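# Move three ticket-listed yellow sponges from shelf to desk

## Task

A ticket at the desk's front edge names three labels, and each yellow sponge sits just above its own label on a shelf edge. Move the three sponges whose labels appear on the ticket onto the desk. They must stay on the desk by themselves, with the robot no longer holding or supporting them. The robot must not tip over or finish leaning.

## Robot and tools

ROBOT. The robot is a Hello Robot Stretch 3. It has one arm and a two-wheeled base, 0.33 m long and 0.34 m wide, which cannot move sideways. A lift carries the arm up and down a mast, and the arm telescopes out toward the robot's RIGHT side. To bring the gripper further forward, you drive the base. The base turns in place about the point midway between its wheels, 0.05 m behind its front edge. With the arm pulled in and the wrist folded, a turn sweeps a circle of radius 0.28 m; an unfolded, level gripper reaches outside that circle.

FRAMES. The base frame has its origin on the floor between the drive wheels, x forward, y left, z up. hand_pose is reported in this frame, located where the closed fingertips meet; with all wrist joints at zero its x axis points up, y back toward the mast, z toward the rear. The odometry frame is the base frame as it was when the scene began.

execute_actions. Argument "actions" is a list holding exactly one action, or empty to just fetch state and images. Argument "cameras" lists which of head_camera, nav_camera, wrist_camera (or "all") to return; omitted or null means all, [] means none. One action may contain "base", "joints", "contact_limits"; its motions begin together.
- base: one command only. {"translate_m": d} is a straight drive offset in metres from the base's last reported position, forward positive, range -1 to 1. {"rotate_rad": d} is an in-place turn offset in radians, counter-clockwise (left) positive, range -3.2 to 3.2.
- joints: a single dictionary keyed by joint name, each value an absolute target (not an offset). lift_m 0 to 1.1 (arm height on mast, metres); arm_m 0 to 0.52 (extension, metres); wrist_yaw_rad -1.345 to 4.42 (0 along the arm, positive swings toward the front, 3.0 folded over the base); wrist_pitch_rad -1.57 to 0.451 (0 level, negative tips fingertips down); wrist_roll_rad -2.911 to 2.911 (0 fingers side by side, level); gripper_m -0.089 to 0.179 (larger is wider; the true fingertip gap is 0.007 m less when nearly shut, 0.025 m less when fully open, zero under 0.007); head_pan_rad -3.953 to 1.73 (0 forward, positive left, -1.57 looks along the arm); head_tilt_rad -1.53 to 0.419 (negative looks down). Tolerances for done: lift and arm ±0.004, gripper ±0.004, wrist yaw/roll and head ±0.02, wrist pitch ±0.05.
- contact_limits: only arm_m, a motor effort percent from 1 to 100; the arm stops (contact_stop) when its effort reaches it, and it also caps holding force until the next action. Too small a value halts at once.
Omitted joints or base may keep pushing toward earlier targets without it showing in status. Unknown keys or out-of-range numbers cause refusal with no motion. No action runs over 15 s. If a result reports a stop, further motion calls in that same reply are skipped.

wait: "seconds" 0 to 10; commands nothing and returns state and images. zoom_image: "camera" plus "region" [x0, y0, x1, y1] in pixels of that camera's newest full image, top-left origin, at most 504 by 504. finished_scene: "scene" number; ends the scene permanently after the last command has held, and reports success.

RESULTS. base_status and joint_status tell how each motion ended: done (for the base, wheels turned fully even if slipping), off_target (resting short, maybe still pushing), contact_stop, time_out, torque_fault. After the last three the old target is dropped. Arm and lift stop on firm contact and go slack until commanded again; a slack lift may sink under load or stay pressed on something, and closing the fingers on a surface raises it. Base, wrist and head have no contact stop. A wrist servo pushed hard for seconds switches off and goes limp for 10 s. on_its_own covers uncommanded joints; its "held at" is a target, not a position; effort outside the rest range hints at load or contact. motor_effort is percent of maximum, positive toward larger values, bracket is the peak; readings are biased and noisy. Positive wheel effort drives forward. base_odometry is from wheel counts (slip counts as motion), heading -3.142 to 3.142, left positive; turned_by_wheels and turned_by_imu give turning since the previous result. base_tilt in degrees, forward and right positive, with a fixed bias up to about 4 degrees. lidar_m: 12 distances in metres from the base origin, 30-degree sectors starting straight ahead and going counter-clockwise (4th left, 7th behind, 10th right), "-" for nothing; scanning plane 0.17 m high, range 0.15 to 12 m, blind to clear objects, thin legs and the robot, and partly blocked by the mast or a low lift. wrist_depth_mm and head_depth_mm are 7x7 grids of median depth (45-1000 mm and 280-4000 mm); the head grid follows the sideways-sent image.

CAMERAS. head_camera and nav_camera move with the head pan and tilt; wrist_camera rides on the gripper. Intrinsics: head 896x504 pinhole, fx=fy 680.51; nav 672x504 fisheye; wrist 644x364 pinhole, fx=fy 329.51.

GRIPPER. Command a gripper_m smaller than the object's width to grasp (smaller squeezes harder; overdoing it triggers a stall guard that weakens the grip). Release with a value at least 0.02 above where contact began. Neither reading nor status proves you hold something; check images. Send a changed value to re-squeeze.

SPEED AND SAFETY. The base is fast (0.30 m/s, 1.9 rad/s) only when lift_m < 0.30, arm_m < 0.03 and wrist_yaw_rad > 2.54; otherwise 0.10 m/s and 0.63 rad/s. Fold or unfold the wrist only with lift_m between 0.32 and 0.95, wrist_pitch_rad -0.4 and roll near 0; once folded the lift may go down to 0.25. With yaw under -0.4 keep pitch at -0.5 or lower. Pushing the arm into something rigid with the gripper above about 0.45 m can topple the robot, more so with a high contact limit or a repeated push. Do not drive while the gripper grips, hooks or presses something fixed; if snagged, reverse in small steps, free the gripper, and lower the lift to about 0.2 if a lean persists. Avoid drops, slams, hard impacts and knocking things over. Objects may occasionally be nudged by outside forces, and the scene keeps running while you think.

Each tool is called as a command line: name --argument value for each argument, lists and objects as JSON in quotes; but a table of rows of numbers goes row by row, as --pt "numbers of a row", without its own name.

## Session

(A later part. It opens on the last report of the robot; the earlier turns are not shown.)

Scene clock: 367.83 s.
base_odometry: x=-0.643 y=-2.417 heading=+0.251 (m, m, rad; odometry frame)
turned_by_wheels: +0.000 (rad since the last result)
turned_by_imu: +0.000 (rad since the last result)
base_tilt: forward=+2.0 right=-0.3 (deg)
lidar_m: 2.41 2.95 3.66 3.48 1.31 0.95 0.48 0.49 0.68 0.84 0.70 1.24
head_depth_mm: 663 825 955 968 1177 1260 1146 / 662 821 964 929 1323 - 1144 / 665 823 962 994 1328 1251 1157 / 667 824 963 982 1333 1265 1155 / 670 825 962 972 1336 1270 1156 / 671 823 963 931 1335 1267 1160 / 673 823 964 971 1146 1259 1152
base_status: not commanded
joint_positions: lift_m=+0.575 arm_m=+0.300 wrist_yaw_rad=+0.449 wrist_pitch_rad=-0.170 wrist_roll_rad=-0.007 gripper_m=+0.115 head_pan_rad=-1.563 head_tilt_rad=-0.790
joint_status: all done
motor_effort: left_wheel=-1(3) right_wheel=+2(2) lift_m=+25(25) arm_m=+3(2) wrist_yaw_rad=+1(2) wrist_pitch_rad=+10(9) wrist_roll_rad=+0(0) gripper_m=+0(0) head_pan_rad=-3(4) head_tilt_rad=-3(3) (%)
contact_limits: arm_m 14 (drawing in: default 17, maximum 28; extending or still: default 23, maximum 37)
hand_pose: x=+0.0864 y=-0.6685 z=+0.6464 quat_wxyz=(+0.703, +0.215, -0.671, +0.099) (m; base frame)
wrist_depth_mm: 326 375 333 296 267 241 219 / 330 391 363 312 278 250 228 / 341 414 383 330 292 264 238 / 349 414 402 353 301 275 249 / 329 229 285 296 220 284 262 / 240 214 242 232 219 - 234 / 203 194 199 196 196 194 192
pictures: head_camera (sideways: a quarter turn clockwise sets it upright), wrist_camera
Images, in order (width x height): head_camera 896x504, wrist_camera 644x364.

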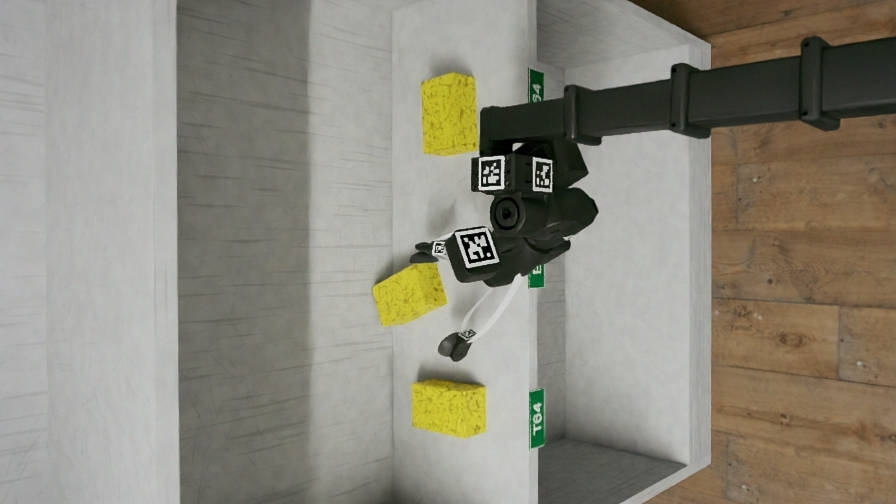

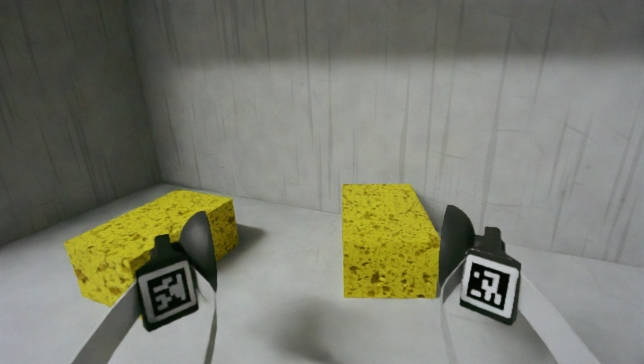

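execute_actions --actions '[{"base":{"translate_m":-0.015},"joints":{"arm_m":0.35},"contact_limits":{"arm_m":14}}]' --cameras '[]'

execute_actions --actions '[{"joints":{"lift_m":0.558}}]' --cameras '["head_camera","wrist_camera"]'

Scene clock: 377.10 s.
base_odometry: x=-0.658 y=-2.420 heading=+0.251 (m, m, rad; odometry frame)
turned_by_wheels: +0.000 (rad since the last result)
turned_by_imu: +0.000 (rad since the last result)
base_tilt: forward=+2.0 right=-0.4 (deg)
lidar_m: 2.43 2.98 3.63 3.47 1.29 0.93 0.47 0.48 0.67 0.84 0.71 1.24
head_depth_mm: 664 823 959 965 1125 1274 1149 / 664 826 963 940 1337 - 1142 / 666 822 965 1023 1369 1264 1149 / 667 827 966 1026 1343 1255 1150 / 669 822 962 964 1352 1260 1155 / 670 825 963 944 1341 1254 1152 / 675 822 962 975 1186 1266 1152
base_status: done
joint_positions: lift_m=+0.575 arm_m=+0.350 wrist_yaw_rad=+0.449 wrist_pitch_rad=-0.170 wrist_roll_rad=-0.007 gripper_m=+0.115 head_pan_rad=-1.563 head_tilt_rad=-0.790
joint_status: all done
motor_effort: left_wheel=-1(5) right_wheel=+2(4) lift_m=+25(25) arm_m=+3(0) wrist_yaw_rad=+1(1) wrist_pitch_rad=+10(9) wrist_roll_rad=+0(0) gripper_m=-1(0) head_pan_rad=-3(4) head_tilt_rad=-3(3) (%)
contact_limits: arm_m 14 (drawing in: default 17, maximum 28; extending or still: default 23, maximum 37)
hand_pose: x=+0.0864 y=-0.7185 z=+0.6464 quat_wxyz=(+0.703, +0.215, -0.671, +0.099) (m; base frame)
wrist_depth_mm: 341 320 278 246 221 200 183 / 347 343 297 262 232 209 190 / 354 371 317 275 245 219 198 / 359 394 339 289 257 229 206 / 286 241 317 225 268 238 219 / 187 209 243 180 219 - 222 / 184 192 200 187 188 192 192
pictures: none
No camera images: the call's "cameras" was empty. Leave "cameras" out to get every camera's image.

Scene clock: 377.97 s.
base_odometry: x=-0.658 y=-2.420 heading=+0.251 (m, m, rad; odometry frame)
turned_by_wheels: +0.000 (rad since the last result)
turned_by_imu: +0.000 (rad since the last result)
base_tilt: forward=+2.0 right=-0.4 (deg)
lidar_m: 2.42 2.98 3.61 3.47 1.28 0.93 0.47 0.48 0.67 0.84 0.70 1.24
head_depth_mm: 662 826 960 966 1127 1255 1145 / 664 825 961 933 1345 - 1132 / 666 824 960 1023 1350 1267 1158 / 667 824 970 1026 1338 1268 1158 / 668 824 961 963 1341 1257 1157 / 671 825 962 936 1342 1261 1155 / 674 827 959 975 1189 1259 1151
base_status: not commanded
joint_positions: lift_m=+0.558 arm_m=+0.350 wrist_yaw_rad=+0.449 wrist_pitch_rad=-0.170 wrist_roll_rad=-0.007 gripper_m=+0.115 head_pan_rad=-1.563 head_tilt_rad=-0.790
joint_status: all done
motor_effort: left_wheel=-2(2) right_wheel=+2(2) lift_m=+20(22) arm_m=+3(3) wrist_yaw_rad=+1(1) wrist_pitch_rad=+10(10) wrist_roll_rad=+1(1) gripper_m=+0(0) head_pan_rad=-4(4) head_tilt_rad=-3(3) (%)
hand_pose: x=+0.0864 y=-0.7185 z=+0.6297 quat_wxyz=(+0.703, +0.215, -0.671, +0.099) (m; base frame)
wrist_depth_mm: 340 319 280 246 221 200 182 / 348 343 296 259 233 209 190 / 355 370 316 275 245 219 198 / 351 377 340 280 255 230 205 / 199 223 283 189 259 235 217 / 184 208 217 177 196 - 207 / 180 173 177 176 175 170 171
pictures: head_camera (sideways: a quarter turn clockwise sets it upright), wrist_camera
Images, in order (width x height): head_camera 896x504, wrist_camera 644x364.

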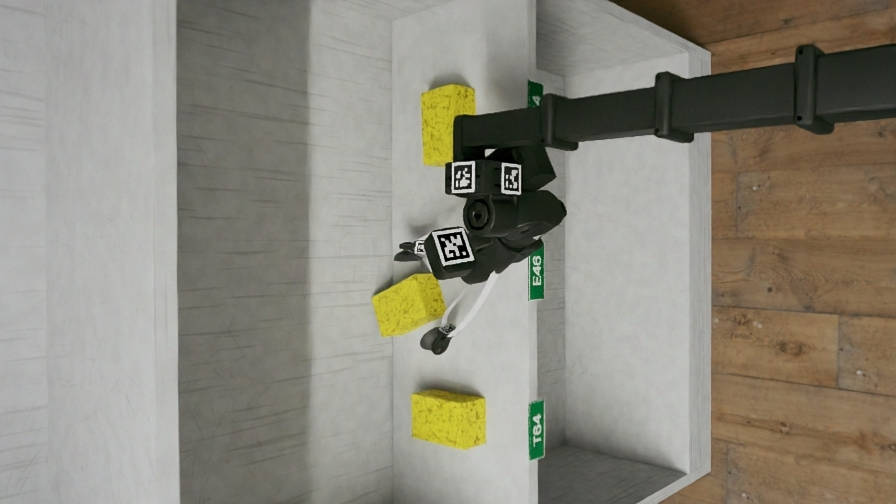

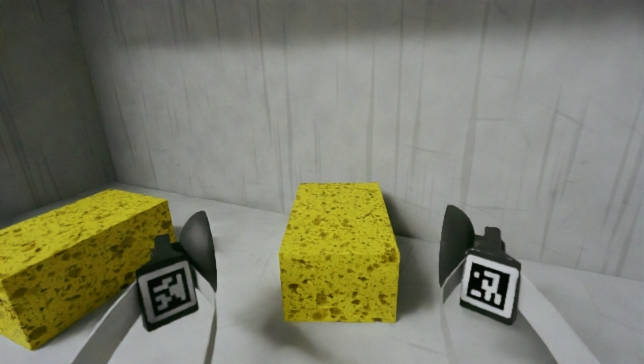

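execute_actions --actions '[{"joints":{"gripper_m":0.03}}]' --cameras '["head_camera","wrist_camera"]'

Scene clock: 386.23 s.
base_odometry: x=-0.658 y=-2.420 heading=+0.251 (m, m, rad; odometry frame)
turned_by_wheels: +0.000 (rad since the last result)
turned_by_imu: +0.000 (rad since the last result)
base_tilt: forward=+2.0 right=-0.3 (deg)
lidar_m: 2.42 2.96 3.63 3.46 1.29 0.93 0.47 0.48 0.67 0.84 0.71 1.24
head_depth_mm: 664 821 954 972 1127 1248 1147 / 662 823 956 929 1342 - 1133 / 665 822 962 1020 1351 1260 1152 / 668 824 962 1026 1337 1256 1154 / 669 822 961 959 1340 1264 1155 / 672 826 964 940 1345 1262 1154 / 673 827 963 975 1183 1264 1158
base_status: not commanded
joint_positions: lift_m=+0.558 arm_m=+0.350 wrist_yaw_rad=+0.449 wrist_pitch_rad=-0.169 wrist_roll_rad=-0.007 gripper_m=+0.031 head_pan_rad=-1.563 head_tilt_rad=-0.790
joint_status: all done
motor_effort: left_wheel=-2(2) right_wheel=+2(2) lift_m=+20(20) arm_m=+3(3) wrist_yaw_rad=+1(0) wrist_pitch_rad=+9(9) wrist_roll_rad=+0(0) gripper_m=-10(82) head_pan_rad=-3(4) head_tilt_rad=-3(3) (%)
hand_pose: x=+0.0864 y=-0.7185 z=+0.6300 quat_wxyz=(+0.703, +0.215, -0.671, +0.099) (m; base frame)
wrist_depth_mm: 339 320 280 247 220 200 183 / 346 344 296 261 232 209 190 / 356 370 317 274 243 219 199 / 352 377 337 278 254 230 207 / 198 224 301 189 261 241 217 / 183 211 - 181 - 213 207 / 176 179 178 176 174 172 171
pictures: head_camera (sideways: a quarter turn clockwise sets it upright), wrist_camera
Images, in order (width x height): head_camera 896x504, wrist_camera 644x364.

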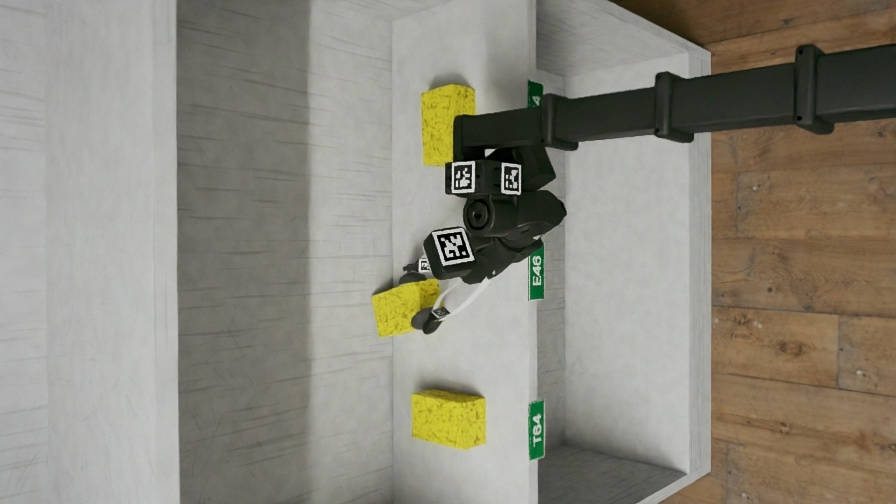

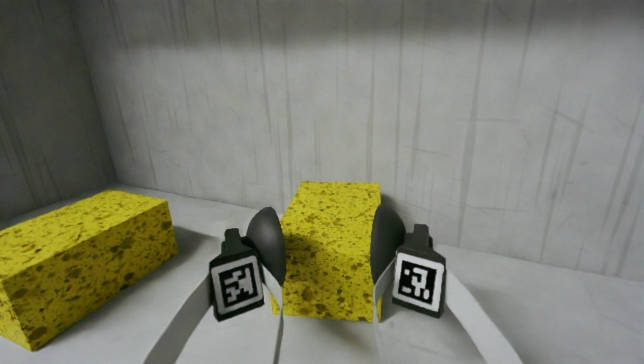

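Gripped (effort -10). Lift and check.

execute_actions --actions '[{"joints":{"lift_m":0.60}}]' --cameras '[]'

execute_actions --actions '[{"joints":{"arm_m":0.0}}]'

Scene clock: 393.03 s.
base_odometry: x=-0.658 y=-2.420 heading=+0.251 (m, m, rad; odometry frame)
turned_by_wheels: +0.000 (rad since the last result)
turned_by_imu: +0.000 (rad since the last result)
base_tilt: forward=+2.1 right=-0.3 (deg)
lidar_m: 2.41 2.97 3.62 3.49 1.29 0.93 0.47 0.48 0.67 0.84 0.71 1.24
head_depth_mm: 664 825 958 968 1129 1258 1149 / 663 821 960 977 1349 1250 1142 / 667 821 961 1023 1360 1255 1150 / 665 825 965 996 1347 1266 1158 / 669 828 952 949 1346 1260 1162 / 672 822 961 941 1343 1263 1152 / 675 825 960 976 1194 1268 1150
base_status: not commanded
joint_positions: lift_m=+0.600 arm_m=+0.350 wrist_yaw_rad=+0.449 wrist_pitch_rad=-0.169 wrist_roll_rad=-0.007 gripper_m=+0.031 head_pan_rad=-1.563 head_tilt_rad=-0.790
joint_status: all done
motor_effort: left_wheel=-2(1) right_wheel=+2(2) lift_m=+25(26) arm_m=+2(2) wrist_yaw_rad=+1(1) wrist_pitch_rad=+9(9) wrist_roll_rad=+0(1) gripper_m=-10(10) head_pan_rad=-5(3) head_tilt_rad=-3(3) (%)
hand_pose: x=+0.0864 y=-0.7185 z=+0.6716 quat_wxyz=(+0.703, +0.215, -0.671, +0.099) (m; base frame)
wrist_depth_mm: 342 321 280 249 219 201 184 / 344 345 294 261 233 208 190 / 351 374 317 277 244 220 198 / 359 397 339 280 255 231 207 / 356 371 354 190 261 242 216 / 218 238 - 179 - 252 226 / 191 221 231 221 225 224 223
pictures: none
No camera images: the call's "cameras" was empty. Leave "cameras" out to get every camera's image.

Scene clock: 396.80 s.
base_odometry: x=-0.658 y=-2.420 heading=+0.251 (m, m, rad; odometry frame)
turned_by_wheels: +0.000 (rad since the last result)
turned_by_imu: +0.000 (rad since the last result)
base_tilt: forward=+2.0 right=-0.4 (deg)
lidar_m: 2.42 2.98 3.61 3.46 1.29 0.93 0.47 0.48 0.67 0.83 0.70 1.24
head_depth_mm: 664 820 963 970 1123 1245 1170 / 666 823 959 926 1328 1259 1198 / 669 821 961 951 1345 1262 1187 / 667 824 963 972 1336 1260 - / 669 825 962 977 740 1261 1148 / 672 824 965 942 1339 1262 1156 / 674 825 962 977 1189 1263 1151
base_status: not commanded
joint_positions: lift_m=+0.600 arm_m=+0.001 wrist_yaw_rad=+0.450 wrist_pitch_rad=-0.170 wrist_roll_rad=-0.007 gripper_m=+0.031 head_pan_rad=-1.563 head_tilt_rad=-0.790
joint_status: all done
motor_effort: left_wheel=-2(1) right_wheel=+2(2) lift_m=+25(25) arm_m=-3(3) wrist_yaw_rad=+0(1) wrist_pitch_rad=+9(9) wrist_roll_rad=+0(0) gripper_m=-10(10) head_pan_rad=-4(4) head_tilt_rad=-3(3) (%)
hand_pose: x=+0.0866 y=-0.3699 z=+0.6715 quat_wxyz=(+0.703, +0.215, -0.671, +0.099) (m; base frame)
wrist_depth_mm: - 832 562 602 527 482 448 / - 940 569 632 570 503 463 / - 999 598 674 590 530 482 / - - 518 480 505 498 450 / - - 561 191 379 356 347 / - - - 180 - 601 527 / 998 - 717 813 753 630 577
pictures: head_camera (sideways: a quarter turn clockwise sets it upright), nav_camera (sideways: a quarter turn counterclockwise sets it upright), wrist_camera
Images, in order (width x height): head_camera 896x504, nav_camera 672x504, wrist_camera 644x364.

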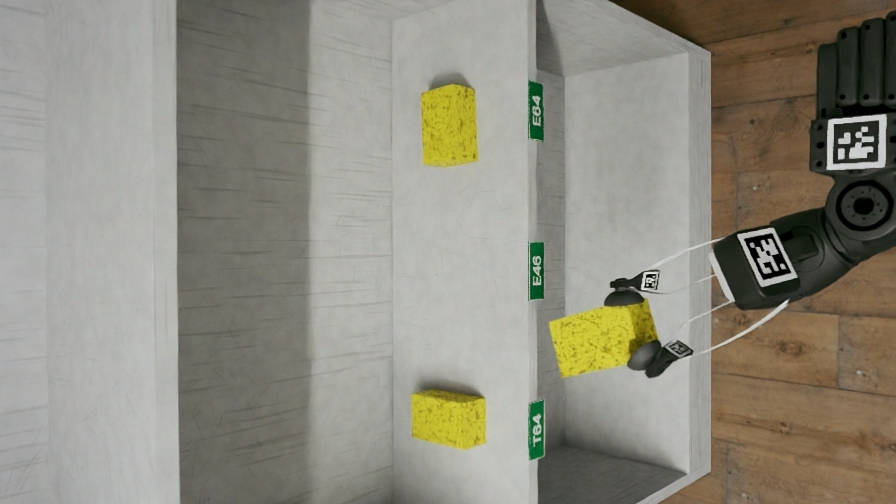

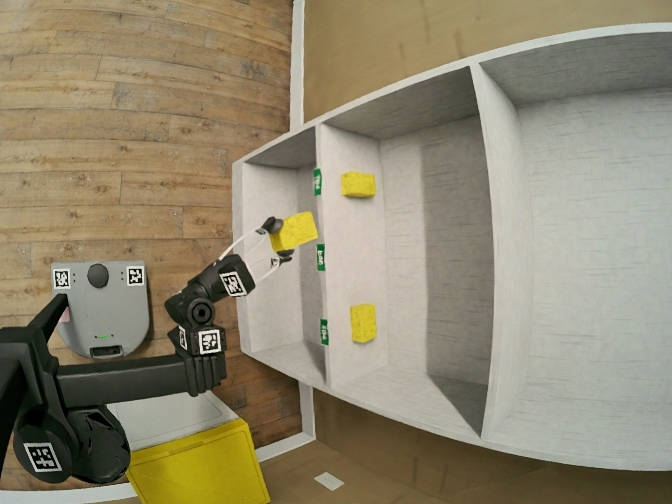

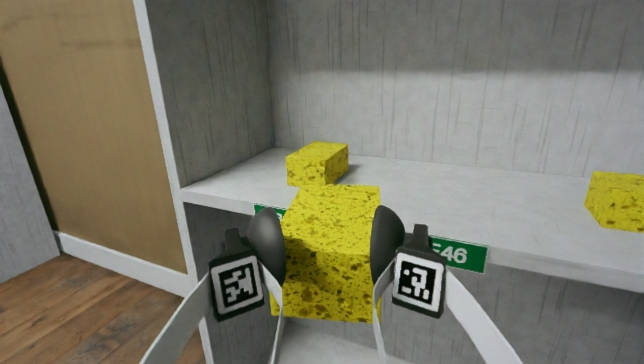

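execute_actions --actions '[{"joints":{"wrist_pitch_rad":-0.4,"wrist_yaw_rad":2.6}}]' --cameras '[]'

execute_actions --actions '[{"joints":{"lift_m":0.285,"head_pan_rad":0,"head_tilt_rad":-0.7}}]'

Scene clock: 417.23 s.
base_odometry: x=-0.658 y=-2.420 heading=+0.251 (m, m, rad; odometry frame)
turned_by_wheels: +0.000 (rad since the last result)
turned_by_imu: +0.001 (rad since the last result)
base_tilt: forward=+2.0 right=-0.4 (deg)
lidar_m: 2.42 2.97 3.59 3.50 1.28 0.93 0.47 0.48 0.67 0.84 0.71 1.24
head_depth_mm: 665 820 963 966 1125 1261 1171 / 667 824 963 917 1335 1256 1185 / 665 824 960 950 1342 1257 1188 / 669 824 964 977 1326 1256 - / 672 826 959 974 1345 1264 1155 / 672 827 960 942 1340 1261 1154 / 675 826 960 976 1186 1261 1155
base_status: not commanded
joint_positions: lift_m=+0.600 arm_m=+0.001 wrist_yaw_rad=+2.598 wrist_pitch_rad=-0.416 wrist_roll_rad=-0.007 gripper_m=+0.031 head_pan_rad=-1.563 head_tilt_rad=-0.790
joint_status: all done
motor_effort: left_wheel=-2(1) right_wheel=+2(2) lift_m=+25(25) arm_m=-3(3) wrist_yaw_rad=+2(4) wrist_pitch_rad=+8(9) wrist_roll_rad=+0(0) gripper_m=-9(10) head_pan_rad=-4(3) head_tilt_rad=-3(3) (%)
hand_pose: x=+0.0949 y=+0.0462 z=+0.6130 quat_wxyz=(+0.327, +0.703, -0.044, +0.630) (m; base frame)
wrist_depth_mm: - - - - - - - / - - - - - - - / - - - - - - - / - - - - - - - / - - - 190 - - - / 951 915 - 180 - 874 876 / - 794 786 766 770 756 757
pictures: none
No camera images: the call's "cameras" was empty. Leave "cameras" out to get every camera's image.

Scene clock: 420.93 s.
base_odometry: x=-0.658 y=-2.420 heading=+0.251 (m, m, rad; odometry frame)
turned_by_wheels: +0.000 (rad since the last result)
turned_by_imu: +0.000 (rad since the last result)
base_tilt: forward=+2.0 right=-0.4 (deg)
lidar_m: 2.43 2.98 3.58 3.47 1.28 0.93 0.47 0.48 0.67 0.84 0.70 1.24
head_depth_mm: 2058 2251 2075 1898 1596 1357 1189 / 2507 2807 2441 1931 1601 1368 1181 / 2544 2837 2509 1941 1613 1362 1178 / 2499 2875 2503 1951 1614 1363 1178 / 2517 2850 2490 1970 1616 1368 1180 / 2543 2861 2501 1954 1601 1364 1189 / 2536 2845 2483 1954 1623 1367 1184
base_status: not commanded
joint_positions: lift_m=+0.285 arm_m=+0.001 wrist_yaw_rad=+2.598 wrist_pitch_rad=-0.417 wrist_roll_rad=-0.007 gripper_m=+0.031 head_pan_rad=-0.007 head_tilt_rad=-0.705
joint_status: all done
motor_effort: left_wheel=-2(3) right_wheel=+2(2) lift_m=+20(20) arm_m=-3(2) wrist_yaw_rad=+2(2) wrist_pitch_rad=+8(8) wrist_roll_rad=+0(0) gripper_m=-10(10) head_pan_rad=+4(51) head_tilt_rad=+2(7) (%)
hand_pose: x=+0.0948 y=+0.0461 z=+0.2980 quat_wxyz=(+0.327, +0.703, -0.043, +0.630) (m; base frame)
wrist_depth_mm: - - - - - - - / - - - - - - - / - 988 982 952 943 918 901 / 772 757 756 748 726 725 715 / 613 612 633 190 628 594 589 / 534 524 - 180 - 508 501 / - 462 443 426 435 438 431
pictures: head_camera (sideways: a quarter turn clockwise sets it upright), nav_camera (sideways: a quarter turn counterclockwise sets it upright), wrist_camera
Images, in order (width x height): head_camera 896x504, nav_camera 672x504, wrist_camera 644x364.

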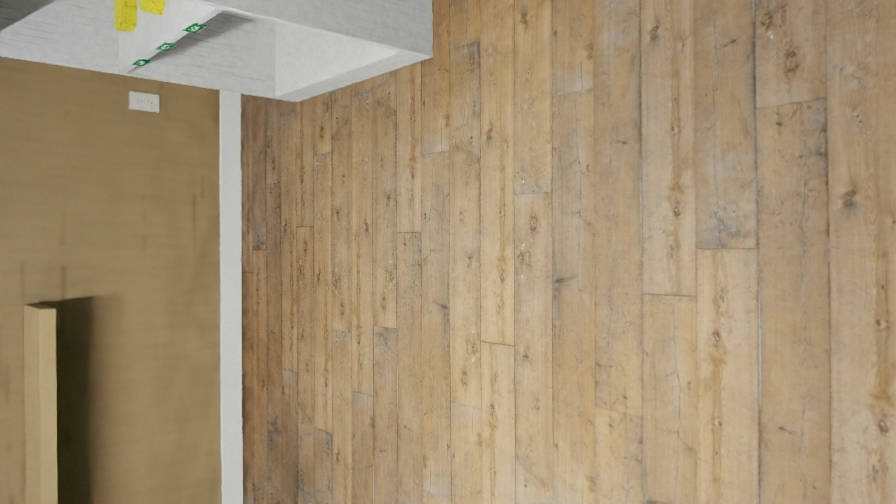

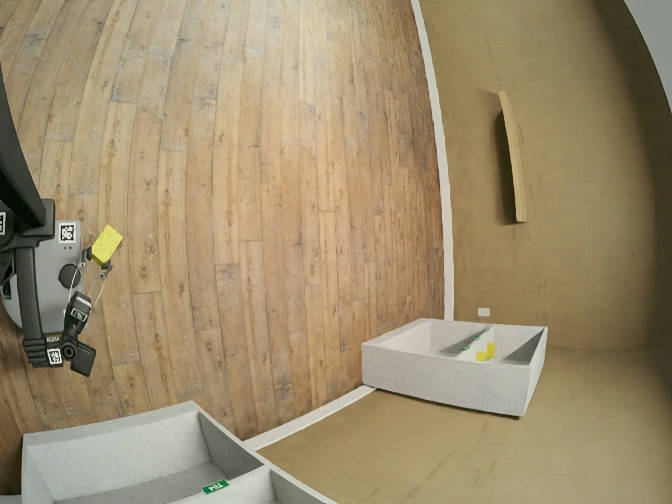

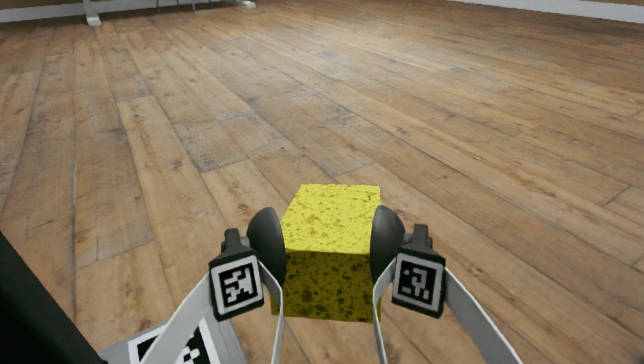

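execute_actions --actions '[{"base":{"rotate_rad":1.56}}]' --cameras '[]'

execute_actions --actions '[{"base":{"translate_m":1.0}}]' --cameras '[]'

execute_actions --actions '[{"base":{"translate_m":1.0},"joints":{"head_tilt_rad":-0.6}}]' --cameras '["head_camera","nav_camera"]'

Scene clock: 435.83 s.
base_odometry: x=-0.658 y=-2.420 heading=+1.811 (m, m, rad; odometry frame)
turned_by_wheels: +1.560 (rad since the last result)
turned_by_imu: +1.567 (rad since the last result)
base_tilt: forward=+2.0 right=-0.3 (deg)
lidar_m: 3.47 1.30 0.94 0.47 0.48 0.67 0.84 0.70 1.23 2.42 2.97 3.67
head_depth_mm: 3425 3384 2478 1945 1599 1364 1182 / 3185 3389 2484 1946 1604 1370 1186 / 3505 3489 2512 1949 1616 1367 1186 / 3247 3312 2484 1956 1609 1365 1182 / 3485 3421 2471 1963 1609 1370 1187 / 3411 3431 2474 1951 1612 1371 1186 / 2909 2786 2482 1962 1619 1372 1189
base_status: done
joint_positions: lift_m=+0.285 arm_m=+0.001 wrist_yaw_rad=+2.599 wrist_pitch_rad=-0.417 wrist_roll_rad=-0.007 gripper_m=+0.031 head_pan_rad=-0.007 head_tilt_rad=-0.704
joint_status: not commanded
motor_effort: left_wheel=-1(7) right_wheel=+2(9) lift_m=+20(20) arm_m=-3(3) wrist_yaw_rad=+3(2) wrist_pitch_rad=+8(8) wrist_roll_rad=+0(0) gripper_m=-10(10) head_pan_rad=+5(5) head_tilt_rad=+2(2) (%)
hand_pose: x=+0.0947 y=+0.0461 z=+0.2979 quat_wxyz=(+0.327, +0.703, -0.043, +0.630) (m; base frame)
wrist_depth_mm: 386 784 902 - - - - / 408 824 955 - - - - / 435 496 963 978 937 939 919 / 459 533 755 733 738 713 720 / 485 560 631 190 618 594 582 / 507 508 - 181 - 498 494 / - 463 449 430 442 432 434
pictures: none
No camera images: the call's "cameras" was empty. Leave "cameras" out to get every camera's image.

Scene clock: 440.77 s.
base_odometry: x=-0.895 y=-1.449 heading=+1.810 (m, m, rad; odometry frame)
turned_by_wheels: +0.000 (rad since the last result)
turned_by_imu: +0.006 (rad since the last result)
base_tilt: forward=+2.0 right=-0.4 (deg)
lidar_m: 2.77 1.31 0.95 0.91 0.94 1.07 1.62 1.63 2.22 2.85 2.97 2.36
head_depth_mm: 2422 2833 2443 1972 1610 1369 1192 / 2406 2793 2463 1949 1610 1360 1192 / 2428 2865 2486 1954 1600 1366 1186 / 2402 2809 2496 1936 1605 1369 1188 / 2489 2881 2461 1949 1611 1363 1185 / 2538 2870 2492 1962 1604 1355 1185 / 2529 2759 2493 1954 1606 1368 1190
base_status: done
joint_positions: lift_m=+0.285 arm_m=+0.001 wrist_yaw_rad=+2.599 wrist_pitch_rad=-0.418 wrist_roll_rad=-0.007 gripper_m=+0.031 head_pan_rad=-0.007 head_tilt_rad=-0.704
joint_status: not commanded
motor_effort: left_wheel=-2(3) right_wheel=+2(7) lift_m=+20(20) arm_m=-3(3) wrist_yaw_rad=+1(1) wrist_pitch_rad=+8(8) wrist_roll_rad=+0(0) gripper_m=-10(10) head_pan_rad=+4(4) head_tilt_rad=+1(2) (%)
hand_pose: x=+0.0947 y=+0.0461 z=+0.2979 quat_wxyz=(+0.327, +0.703, -0.043, +0.630) (m; base frame)
wrist_depth_mm: 712 789 906 - - - - / 742 860 991 - - - - / 811 862 959 988 925 938 903 / 768 758 744 727 732 711 710 / 625 604 635 190 622 590 585 / 531 518 - 180 - 493 496 / - 461 450 435 439 437 432
pictures: none
No camera images: the call's "cameras" was empty. Leave "cameras" out to get every camera's image.

Scene clock: 445.70 s.
base_odometry: x=-1.132 y=-0.477 heading=+1.810 (m, m, rad; odometry frame)
turned_by_wheels: +0.000 (rad since the last result)
turned_by_imu: +0.006 (rad since the last result)
base_tilt: forward=+2.0 right=-0.4 (deg)
lidar_m: 1.45 1.26 0.93 0.89 0.95 1.29 2.02 2.99 2.98 2.85 2.69 1.81
head_depth_mm: 1605 1754 1392 2145 1753 1453 1246 / 1612 1743 1328 2159 1756 1457 1241 / 1611 1733 1324 2132 1751 1453 1244 / 1616 1746 1398 2154 1764 1461 1233 / 1609 1780 1901 2167 1770 1454 1245 / 1594 1776 2009 2124 1785 1455 1238 / 1619 1788 2024 2171 1771 1452 1237
base_status: done
joint_positions: lift_m=+0.285 arm_m=+0.001 wrist_yaw_rad=+2.599 wrist_pitch_rad=-0.418 wrist_roll_rad=-0.007 gripper_m=+0.031 head_pan_rad=-0.007 head_tilt_rad=-0.605
joint_status: all done
motor_effort: left_wheel=-1(7) right_wheel=+2(7) lift_m=+20(20) arm_m=-3(3) wrist_yaw_rad=+2(1) wrist_pitch_rad=+8(8) wrist_roll_rad=+0(1) gripper_m=-10(10) head_pan_rad=+4(4) head_tilt_rad=+2(9) (%)
hand_pose: x=+0.0947 y=+0.0461 z=+0.2978 quat_wxyz=(+0.327, +0.703, -0.043, +0.630) (m; base frame)
wrist_depth_mm: 722 781 908 - - - - / 759 838 970 - - - - / 803 881 993 960 960 906 931 / 760 772 745 754 740 722 720 / 626 624 641 190 615 585 593 / 533 516 - 181 - 501 498 / - 462 445 428 434 436 434
pictures: head_camera (sideways: a quarter turn clockwise sets it upright), nav_camera (sideways: a quarter turn counterclockwise sets it upright)
Images, in order (width x height): head_camera 896x504, nav_camera 672x504.

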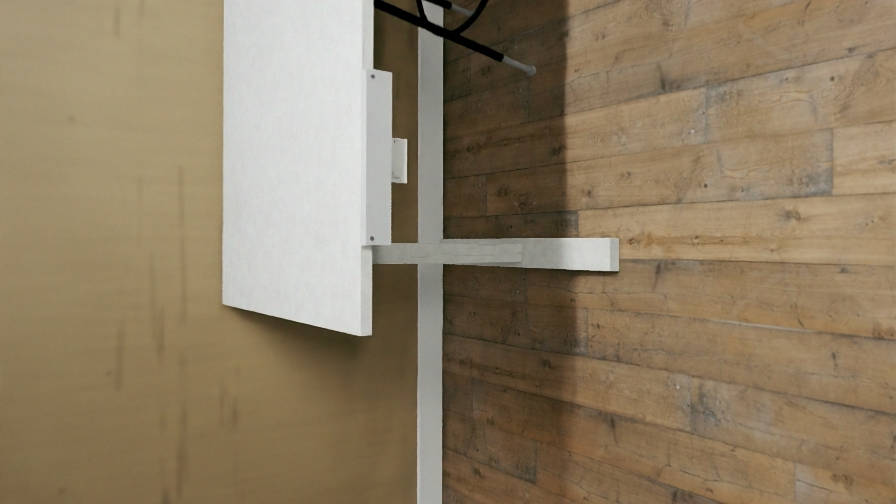

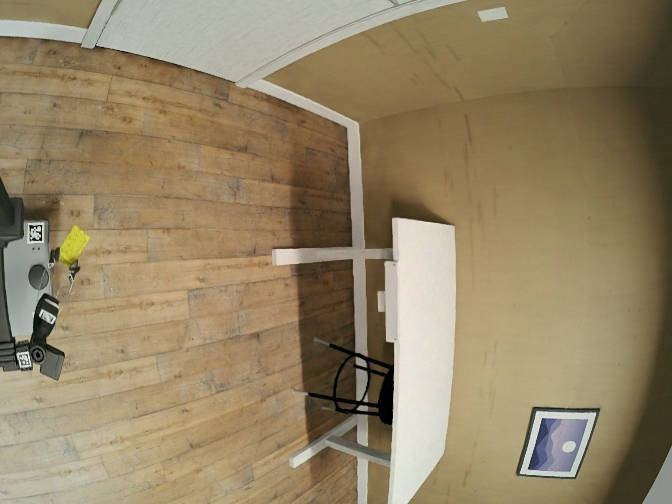

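execute_actions --actions '[{"base":{"translate_m":0.56}}]' --cameras '[]'

execute_actions --actions '[{"base":{"rotate_rad":1.56},"joints":{"head_pan_rad":-1.57,"head_tilt_rad":-0.8}}]' --cameras '[]'

execute_actions --actions '[{"base":{"translate_m":-0.3},"joints":{"lift_m":0.72}}]' --cameras '["head_camera","nav_camera"]'

Scene clock: 464.27 s.
base_odometry: x=-1.265 y=+0.067 heading=+1.810 (m, m, rad; odometry frame)
turned_by_wheels: +0.000 (rad since the last result)
turned_by_imu: +0.004 (rad since the last result)
base_tilt: forward=+2.0 right=-0.3 (deg)
lidar_m: 0.88 1.31 0.93 0.90 0.94 1.31 2.58 3.53 2.97 2.85 1.00 1.02
head_depth_mm: 1109 1234 1302 982 772 1416 1240 / 1111 1235 1310 974 775 1388 1235 / 1115 1231 1315 974 775 1427 1241 / 1110 1231 1320 978 802 1389 1220 / 1112 1229 1345 981 799 1454 1244 / 1117 1241 1387 1578 1715 1459 1242 / 1120 1233 1385 1582 1697 1457 1241
base_status: done
joint_positions: lift_m=+0.285 arm_m=+0.001 wrist_yaw_rad=+2.599 wrist_pitch_rad=-0.418 wrist_roll_rad=-0.007 gripper_m=+0.031 head_pan_rad=-0.007 head_tilt_rad=-0.605
joint_status: not commanded
motor_effort: left_wheel=-2(6) right_wheel=+2(9) lift_m=+20(20) arm_m=-3(4) wrist_yaw_rad=+1(2) wrist_pitch_rad=+8(8) wrist_roll_rad=+0(0) gripper_m=-10(10) head_pan_rad=+5(4) head_tilt_rad=+1(2) (%)
hand_pose: x=+0.0946 y=+0.0461 z=+0.2978 quat_wxyz=(+0.327, +0.703, -0.043, +0.630) (m; base frame)
wrist_depth_mm: 711 792 898 - - - - / 745 840 931 - - - - / 801 876 948 968 929 912 871 / 759 760 760 741 720 725 727 / 616 612 638 190 625 605 571 / 529 518 - 181 - 507 485 / - 469 448 431 441 439 430
pictures: none
No camera images: the call's "cameras" was empty. Leave "cameras" out to get every camera's image.

Scene clock: 466.43 s.
base_odometry: x=-1.265 y=+0.067 heading=-2.913 (m, m, rad; odometry frame)
turned_by_wheels: +1.560 (rad since the last result)
turned_by_imu: +1.566 (rad since the last result)
base_tilt: forward=+2.0 right=-0.4 (deg)
lidar_m: 0.90 0.93 1.30 2.57 3.55 2.96 2.85 1.00 1.01 0.89 1.32 0.93
head_depth_mm: 1154 1207 945 775 1505 1309 1148 / 1163 1209 949 777 1466 1306 1151 / 1160 1209 946 778 1503 1306 1150 / 1163 1215 945 796 1463 1281 1162 / 1167 1275 946 819 1521 1315 1158 / 1165 1345 1567 1735 1517 1309 1154 / 1169 1346 1566 1752 1513 1315 1156
base_status: done
joint_positions: lift_m=+0.285 arm_m=+0.001 wrist_yaw_rad=+2.599 wrist_pitch_rad=-0.418 wrist_roll_rad=-0.007 gripper_m=+0.031 head_pan_rad=-1.563 head_tilt_rad=-0.790
joint_status: all done
motor_effort: left_wheel=-2(6) right_wheel=+2(9) lift_m=+20(20) arm_m=-3(3) wrist_yaw_rad=+2(1) wrist_pitch_rad=+8(8) wrist_roll_rad=+0(0) gripper_m=-9(10) head_pan_rad=-4(50) head_tilt_rad=-3(14) (%)
hand_pose: x=+0.0946 y=+0.0461 z=+0.2978 quat_wxyz=(+0.327, +0.703, -0.043, +0.630) (m; base frame)
wrist_depth_mm: - - - - - 830 691 / - - - - - 909 708 / - - 967 939 942 866 748 / 769 759 740 734 736 710 709 / 628 625 637 189 609 594 588 / 524 523 - 180 - 501 494 / - 465 444 429 435 439 432
pictures: none
No camera images: the call's "cameras" was empty. Leave "cameras" out to get every camera's image.

Scene clock: 471.23 s.
base_odometry: x=-0.973 y=+0.135 heading=-2.913 (m, m, rad; odometry frame)
turned_by_wheels: +0.000 (rad since the last result)
turned_by_imu: -0.001 (rad since the last result)
base_tilt: forward=+2.0 right=-0.4 (deg)
lidar_m: 1.20 1.24 1.71 2.92 3.59 2.66 2.55 1.27 0.81 0.90 0.93 1.24
head_depth_mm: 1163 1207 945 796 1510 1309 - / 1166 1205 945 798 1468 1321 - / 1165 1209 952 795 1502 1331 - / 1175 1220 947 778 1516 1362 - / 1165 1217 949 777 1500 1307 1132 / 1174 1217 949 778 1469 1299 1154 / 1170 1221 953 781 1514 1313 1160
base_status: done
joint_positions: lift_m=+0.720 arm_m=+0.001 wrist_yaw_rad=+2.599 wrist_pitch_rad=-0.418 wrist_roll_rad=-0.007 gripper_m=+0.031 head_pan_rad=-1.563 head_tilt_rad=-0.790
joint_status: all done
motor_effort: left_wheel=-1(9) right_wheel=+2(5) lift_m=+25(28) arm_m=-3(3) wrist_yaw_rad=+1(1) wrist_pitch_rad=+8(8) wrist_roll_rad=+0(0) gripper_m=-10(10) head_pan_rad=-4(4) head_tilt_rad=-3(3) (%)
hand_pose: x=+0.0946 y=+0.0461 z=+0.7325 quat_wxyz=(+0.327, +0.703, -0.043, +0.630) (m; base frame)
wrist_depth_mm: - - - - - - 920 / - - - - - - 983 / - - - - - - - / - - - - - - - / - - - 191 - - - / - - - 180 - - - / - 937 933 894 879 878 876
pictures: head_camera (sideways: a quarter turn clockwise sets it upright), nav_camera (sideways: a quarter turn counterclockwise sets it upright)
Images, in order (width x height): head_camera 896x504, nav_camera 672x504.

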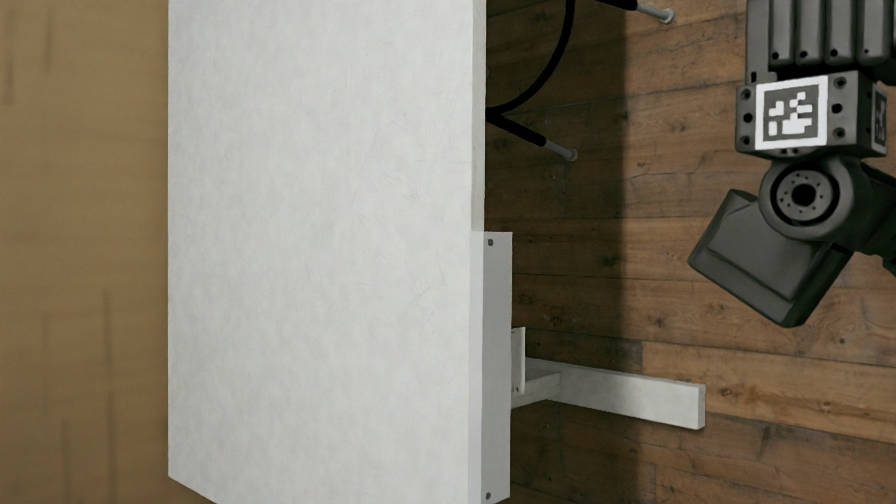

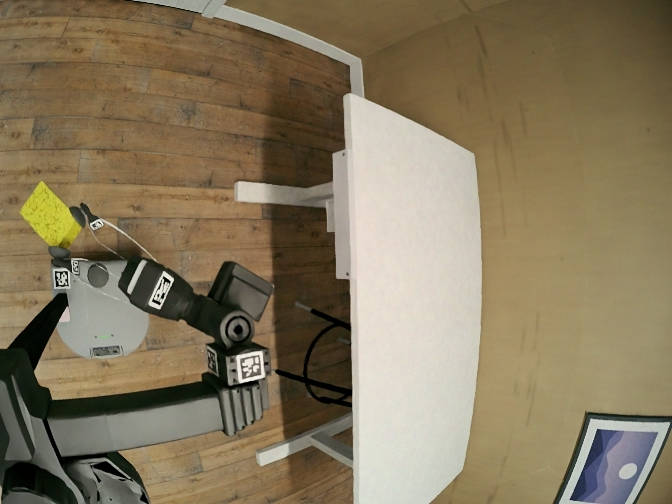

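execute_actions --actions '[{"joints":{"lift_m":0.77,"wrist_yaw_rad":0}}]' --cameras '[]'

execute_actions --actions '[{"joints":{"wrist_pitch_rad":-0.17,"arm_m":0.27,"lift_m":0.72}}]' --cameras '["head_camera","wrist_camera"]'

Scene clock: 486.23 s.
base_odometry: x=-0.973 y=+0.135 heading=-2.913 (m, m, rad; odometry frame)
turned_by_wheels: +0.000 (rad since the last result)
turned_by_imu: +0.001 (rad since the last result)
base_tilt: forward=+2.0 right=-0.4 (deg)
lidar_m: 1.20 1.24 1.72 2.91 3.58 2.65 2.55 1.27 0.81 0.90 0.94 1.24
head_depth_mm: 1168 1207 941 793 1492 1351 - / 1159 1211 943 797 1478 1358 - / 1161 1217 947 794 659 - - / 1172 1213 948 778 1449 1293 1159 / 1171 1219 952 780 1523 1320 1159 / 1172 1218 952 778 1471 1292 1158 / 1180 1223 953 781 1511 1309 1155
base_status: not commanded
joint_positions: lift_m=+0.770 arm_m=+0.001 wrist_yaw_rad=+0.002 wrist_pitch_rad=-0.418 wrist_roll_rad=-0.007 gripper_m=+0.031 head_pan_rad=-1.563 head_tilt_rad=-0.790
joint_status: all done
motor_effort: left_wheel=+0(1) right_wheel=+2(2) lift_m=+25(27) arm_m=-3(3) wrist_yaw_rad=-2(3) wrist_pitch_rad=+9(9) wrist_roll_rad=+0(0) gripper_m=-10(10) head_pan_rad=-3(2) head_tilt_rad=-3(3) (%)
hand_pose: x=-0.0211 y=-0.3704 z=+0.7825 quat_wxyz=(+0.694, +0.148, -0.689, -0.146) (m; base frame)
wrist_depth_mm: 993 985 959 967 958 925 895 / - 615 600 599 570 557 549 / 437 436 428 415 406 404 399 / 351 351 344 341 359 613 622 / - - 388 190 - - - / - - - 180 - - - / - 991 933 934 956 955 933
pictures: none
No camera images: the call's "cameras" was empty. Leave "cameras" out to get every camera's image.

Scene clock: 489.43 s.
base_odometry: x=-0.973 y=+0.135 heading=-2.913 (m, m, rad; odometry frame)
turned_by_wheels: +0.000 (rad since the last result)
turned_by_imu: +0.000 (rad since the last result)
base_tilt: forward=+2.0 right=-0.4 (deg)
lidar_m: 1.20 1.24 1.71 2.92 3.58 2.65 2.55 1.27 0.81 0.90 0.93 1.24
head_depth_mm: 1159 1203 947 795 1540 - - / 1163 1210 946 - 1496 1309 1150 / 1163 1212 975 - 1470 1302 1145 / 1165 1216 972 777 1500 1303 1158 / 1166 1218 950 778 1514 1314 1150 / 1170 1225 950 780 1465 1302 1155 / 1169 1217 953 780 1501 1309 1152
base_status: not commanded
joint_positions: lift_m=+0.720 arm_m=+0.270 wrist_yaw_rad=+0.001 wrist_pitch_rad=-0.195 wrist_roll_rad=-0.007 gripper_m=+0.031 head_pan_rad=-1.563 head_tilt_rad=-0.790
joint_status: all done
motor_effort: left_wheel=-1(1) right_wheel=+2(2) lift_m=+20(21) arm_m=+3(4) wrist_yaw_rad=-1(2) wrist_pitch_rad=+12(13) wrist_roll_rad=+0(0) gripper_m=-10(10) head_pan_rad=-4(4) head_tilt_rad=-3(3) (%)
hand_pose: x=-0.0214 y=-0.6613 z=+0.7855 quat_wxyz=(+0.706, +0.070, -0.701, -0.069) (m; base frame)
wrist_depth_mm: 739 733 739 734 737 735 741 / 755 768 773 770 779 777 784 / 824 733 703 684 656 631 618 / 453 434 431 415 411 402 398 / 317 313 326 190 318 297 290 / 246 244 - 180 - 233 230 / 201 201 197 190 193 193 191
pictures: head_camera (sideways: a quarter turn clockwise sets it upright), wrist_camera
Images, in order (width x height): head_camera 896x504, wrist_camera 644x364.

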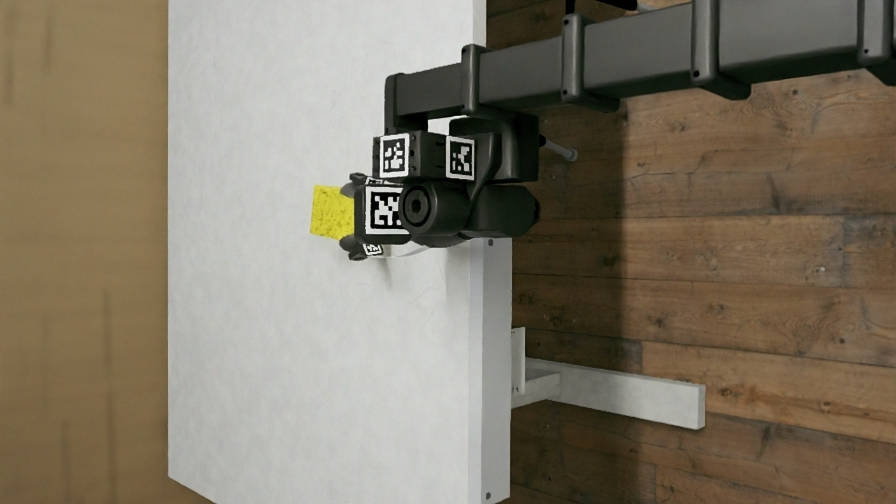

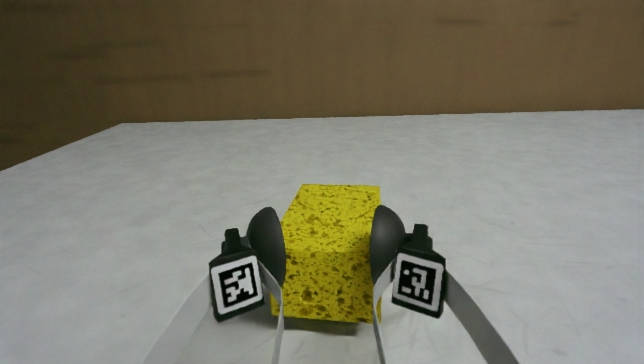

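execute_actions --actions '[{"joints":{"lift_m":0.702}}]' --cameras '["wrist_camera"]'

Scene clock: 495.03 s.
base_odometry: x=-0.973 y=+0.135 heading=-2.913 (m, m, rad; odometry frame)
turned_by_wheels: +0.000 (rad since the last result)
turned_by_imu: +0.000 (rad since the last result)
base_tilt: forward=+2.0 right=-0.4 (deg)
lidar_m: 1.20 1.24 1.72 2.91 3.58 2.66 2.55 1.27 0.81 0.90 0.93 1.24
head_depth_mm: 1164 1207 945 796 1520 - - / 1158 1207 942 - 1467 1306 1153 / 1170 1209 945 - 1476 1295 1147 / 1166 1215 950 776 1506 1310 1151 / 1170 1214 950 780 1506 1308 1152 / 1173 1223 947 777 1466 1293 1151 / 1177 1219 952 779 1513 1317 1159
base_status: not commanded
joint_positions: lift_m=+0.702 arm_m=+0.270 wrist_yaw_rad=+0.001 wrist_pitch_rad=-0.186 wrist_roll_rad=-0.007 gripper_m=+0.031 head_pan_rad=-1.563 head_tilt_rad=-0.790
joint_status: all done
motor_effort: left_wheel=-1(1) right_wheel=+1(2) lift_m=+19(19) arm_m=+3(3) wrist_yaw_rad=-1(1) wrist_pitch_rad=+8(11) wrist_roll_rad=+0(0) gripper_m=-10(10) head_pan_rad=-4(3) head_tilt_rad=-3(3) (%)
hand_pose: x=-0.0213 y=-0.6619 z=+0.7697 quat_wxyz=(+0.707, +0.066, -0.701, -0.066) (m; base frame)
wrist_depth_mm: 727 743 731 737 745 732 740 / 763 758 772 787 779 789 785 / 828 698 653 636 607 588 570 / 411 403 391 339 374 369 361 / 289 284 295 189 287 269 262 / 222 221 - 182 - 212 208 / 181 180 177 176 175 172 171
pictures: wrist_camera
Images, in order (width x height): wrist_camera 644x364.

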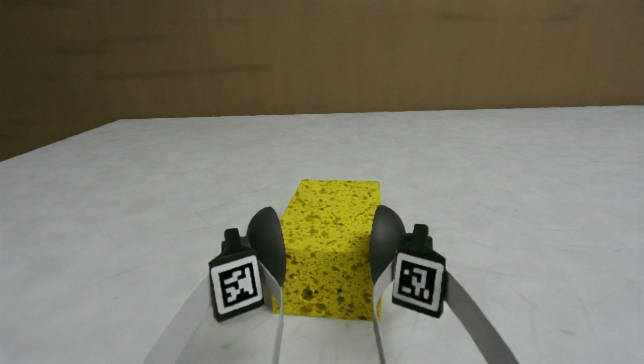

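execute_actions --actions '[{"joints":{"gripper_m":0.12}}]' --cameras '[]'

execute_actions --actions '[{"joints":{"lift_m":0.73,"arm_m":0.0}}]' --cameras '["head_camera"]'

execute_actions --actions '[{"joints":{"wrist_pitch_rad":-0.4,"wrist_yaw_rad":2.6,"gripper_m":0.05}}]' --cameras '[]'

Scene clock: 503.70 s.
base_odometry: x=-0.973 y=+0.135 heading=-2.913 (m, m, rad; odometry frame)
turned_by_wheels: +0.000 (rad since the last result)
turned_by_imu: +0.000 (rad since the last result)
base_tilt: forward=+2.0 right=-0.4 (deg)
lidar_m: 1.20 1.24 1.71 2.91 3.59 2.65 2.55 1.27 0.81 0.90 0.94 1.23
head_depth_mm: 1159 1212 944 797 1532 - - / 1167 1208 945 - 1465 1307 1153 / 1167 1209 958 - 1465 1300 1151 / 1172 1212 966 777 1513 1309 1154 / 1175 1213 948 775 1519 1308 1156 / 1168 1223 950 780 1469 1293 1150 / 1174 1227 956 779 1519 1314 1153
base_status: not commanded
joint_positions: lift_m=+0.702 arm_m=+0.270 wrist_yaw_rad=+0.001 wrist_pitch_rad=-0.187 wrist_roll_rad=-0.007 gripper_m=+0.120 head_pan_rad=-1.563 head_tilt_rad=-0.790
joint_status: all done
motor_effort: left_wheel=-1(2) right_wheel=+2(2) lift_m=+20(19) arm_m=+3(3) wrist_yaw_rad=+0(1) wrist_pitch_rad=+8(8) wrist_roll_rad=+0(0) gripper_m=+0(81) head_pan_rad=-3(4) head_tilt_rad=-3(3) (%)
hand_pose: x=-0.0213 y=-0.6619 z=+0.7696 quat_wxyz=(+0.707, +0.067, -0.701, -0.066) (m; base frame)
wrist_depth_mm: 724 718 745 737 731 746 739 / 780 768 792 771 773 773 783 / 803 667 647 636 604 585 574 / 399 404 393 335 372 370 361 / 289 292 278 188 262 282 263 / 221 226 212 181 203 - 208 / 187 172 178 177 174 172 171
pictures: none
No camera images: the call's "cameras" was empty. Leave "cameras" out to get every camera's image.

Scene clock: 506.90 s.
base_odometry: x=-0.973 y=+0.135 heading=-2.913 (m, m, rad; odometry frame)
turned_by_wheels: +0.000 (rad since the last result)
turned_by_imu: +0.000 (rad since the last result)
base_tilt: forward=+2.0 right=-0.3 (deg)
lidar_m: 1.20 1.24 1.72 2.91 3.58 2.66 2.55 1.27 0.81 0.90 0.93 1.24
head_depth_mm: 1165 1214 945 794 1503 1330 - / 1162 1205 942 795 1477 1331 - / 1166 1208 944 799 1518 - - / 1164 1218 950 779 1491 1283 1159 / 1175 1211 948 777 1476 1313 1146 / 1171 1218 952 783 1469 1296 1153 / 1170 1226 953 779 1506 1308 1154
base_status: not commanded
joint_positions: lift_m=+0.730 arm_m=+0.001 wrist_yaw_rad=+0.000 wrist_pitch_rad=-0.188 wrist_roll_rad=-0.007 gripper_m=+0.120 head_pan_rad=-1.563 head_tilt_rad=-0.790
joint_status: all done
motor_effort: left_wheel=-2(2) right_wheel=+2(2) lift_m=+25(28) arm_m=-3(0) wrist_yaw_rad=+0(1) wrist_pitch_rad=+9(8) wrist_roll_rad=+0(0) gripper_m=+0(0) head_pan_rad=-3(3) head_tilt_rad=-3(3) (%)
hand_pose: x=-0.0214 y=-0.3933 z=+0.7970 quat_wxyz=(+0.707, +0.067, -0.701, -0.066) (m; base frame)
wrist_depth_mm: 982 990 998 989 973 952 979 / - - - - - - - / - 929 791 764 739 715 687 / 491 483 472 433 452 445 437 / 347 352 338 350 345 342 352 / 341 341 - - - - - / - - - - - - -
pictures: head_camera (sideways: a quarter turn clockwise sets it upright)
Images, in order (width x height): head_camera 896x504.

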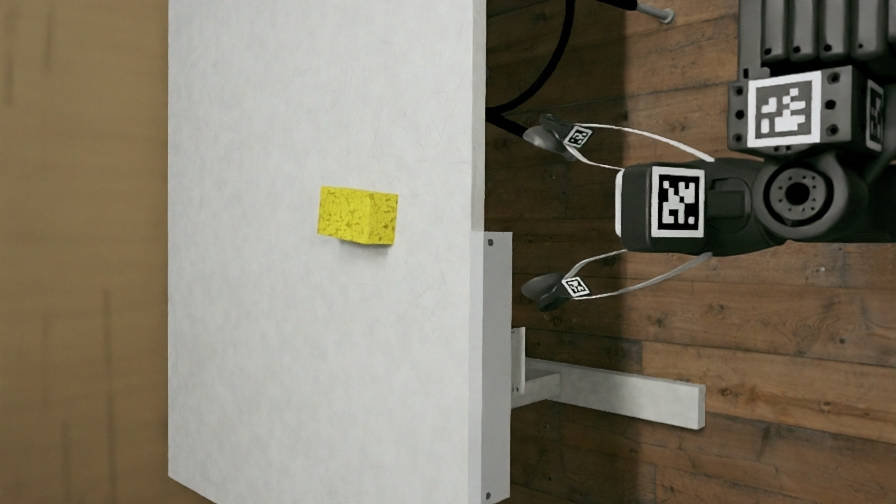

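Scene clock: 509.20 s.
base_odometry: x=-0.973 y=+0.135 heading=-2.913 (m, m, rad; odometry frame)
turned_by_wheels: +0.000 (rad since the last result)
turned_by_imu: +0.000 (rad since the last result)
base_tilt: forward=+2.0 right=-0.3 (deg)
lidar_m: 1.20 1.24 1.71 2.92 3.58 2.66 2.55 1.27 0.81 0.90 0.94 1.24
head_depth_mm: 1157 1209 942 796 1503 1323 - / 1164 1212 943 796 1469 1332 - / 1159 1216 945 797 1500 1332 - / 1171 1216 947 780 1505 1353 - / 1169 1215 946 781 1503 1305 1139 / 1172 1219 956 781 1471 1300 1153 / 1170 1223 953 777 1510 1311 1152
base_status: not commanded
joint_positions: lift_m=+0.730 arm_m=+0.001 wrist_yaw_rad=+2.598 wrist_pitch_rad=-0.414 wrist_roll_rad=-0.007 gripper_m=+0.050 head_pan_rad=-1.563 head_tilt_rad=-0.790
joint_status: all done
motor_effort: left_wheel=-1(1) right_wheel=+2(2) lift_m=+25(25) arm_m=-3(3) wrist_yaw_rad=+2(1) wrist_pitch_rad=+7(8) wrist_roll_rad=+0(0) gripper_m=-1(82) head_pan_rad=-4(4) head_tilt_rad=-3(3) (%)
hand_pose: x=+0.0950 y=+0.0464 z=+0.7433 quat_wxyz=(+0.326, +0.703, -0.044, +0.630) (m; base frame)
wrist_depth_mm: - - - - - - 927 / - - - - - - 981 / - - - - - - 996 / - - - - - - - / - - - - - - - / - - - - - - - / - 942 924 909 922 901 888
pictures: none
No camera images: the call's "cameras" was empty. Leave "cameras" out to get every camera's image.


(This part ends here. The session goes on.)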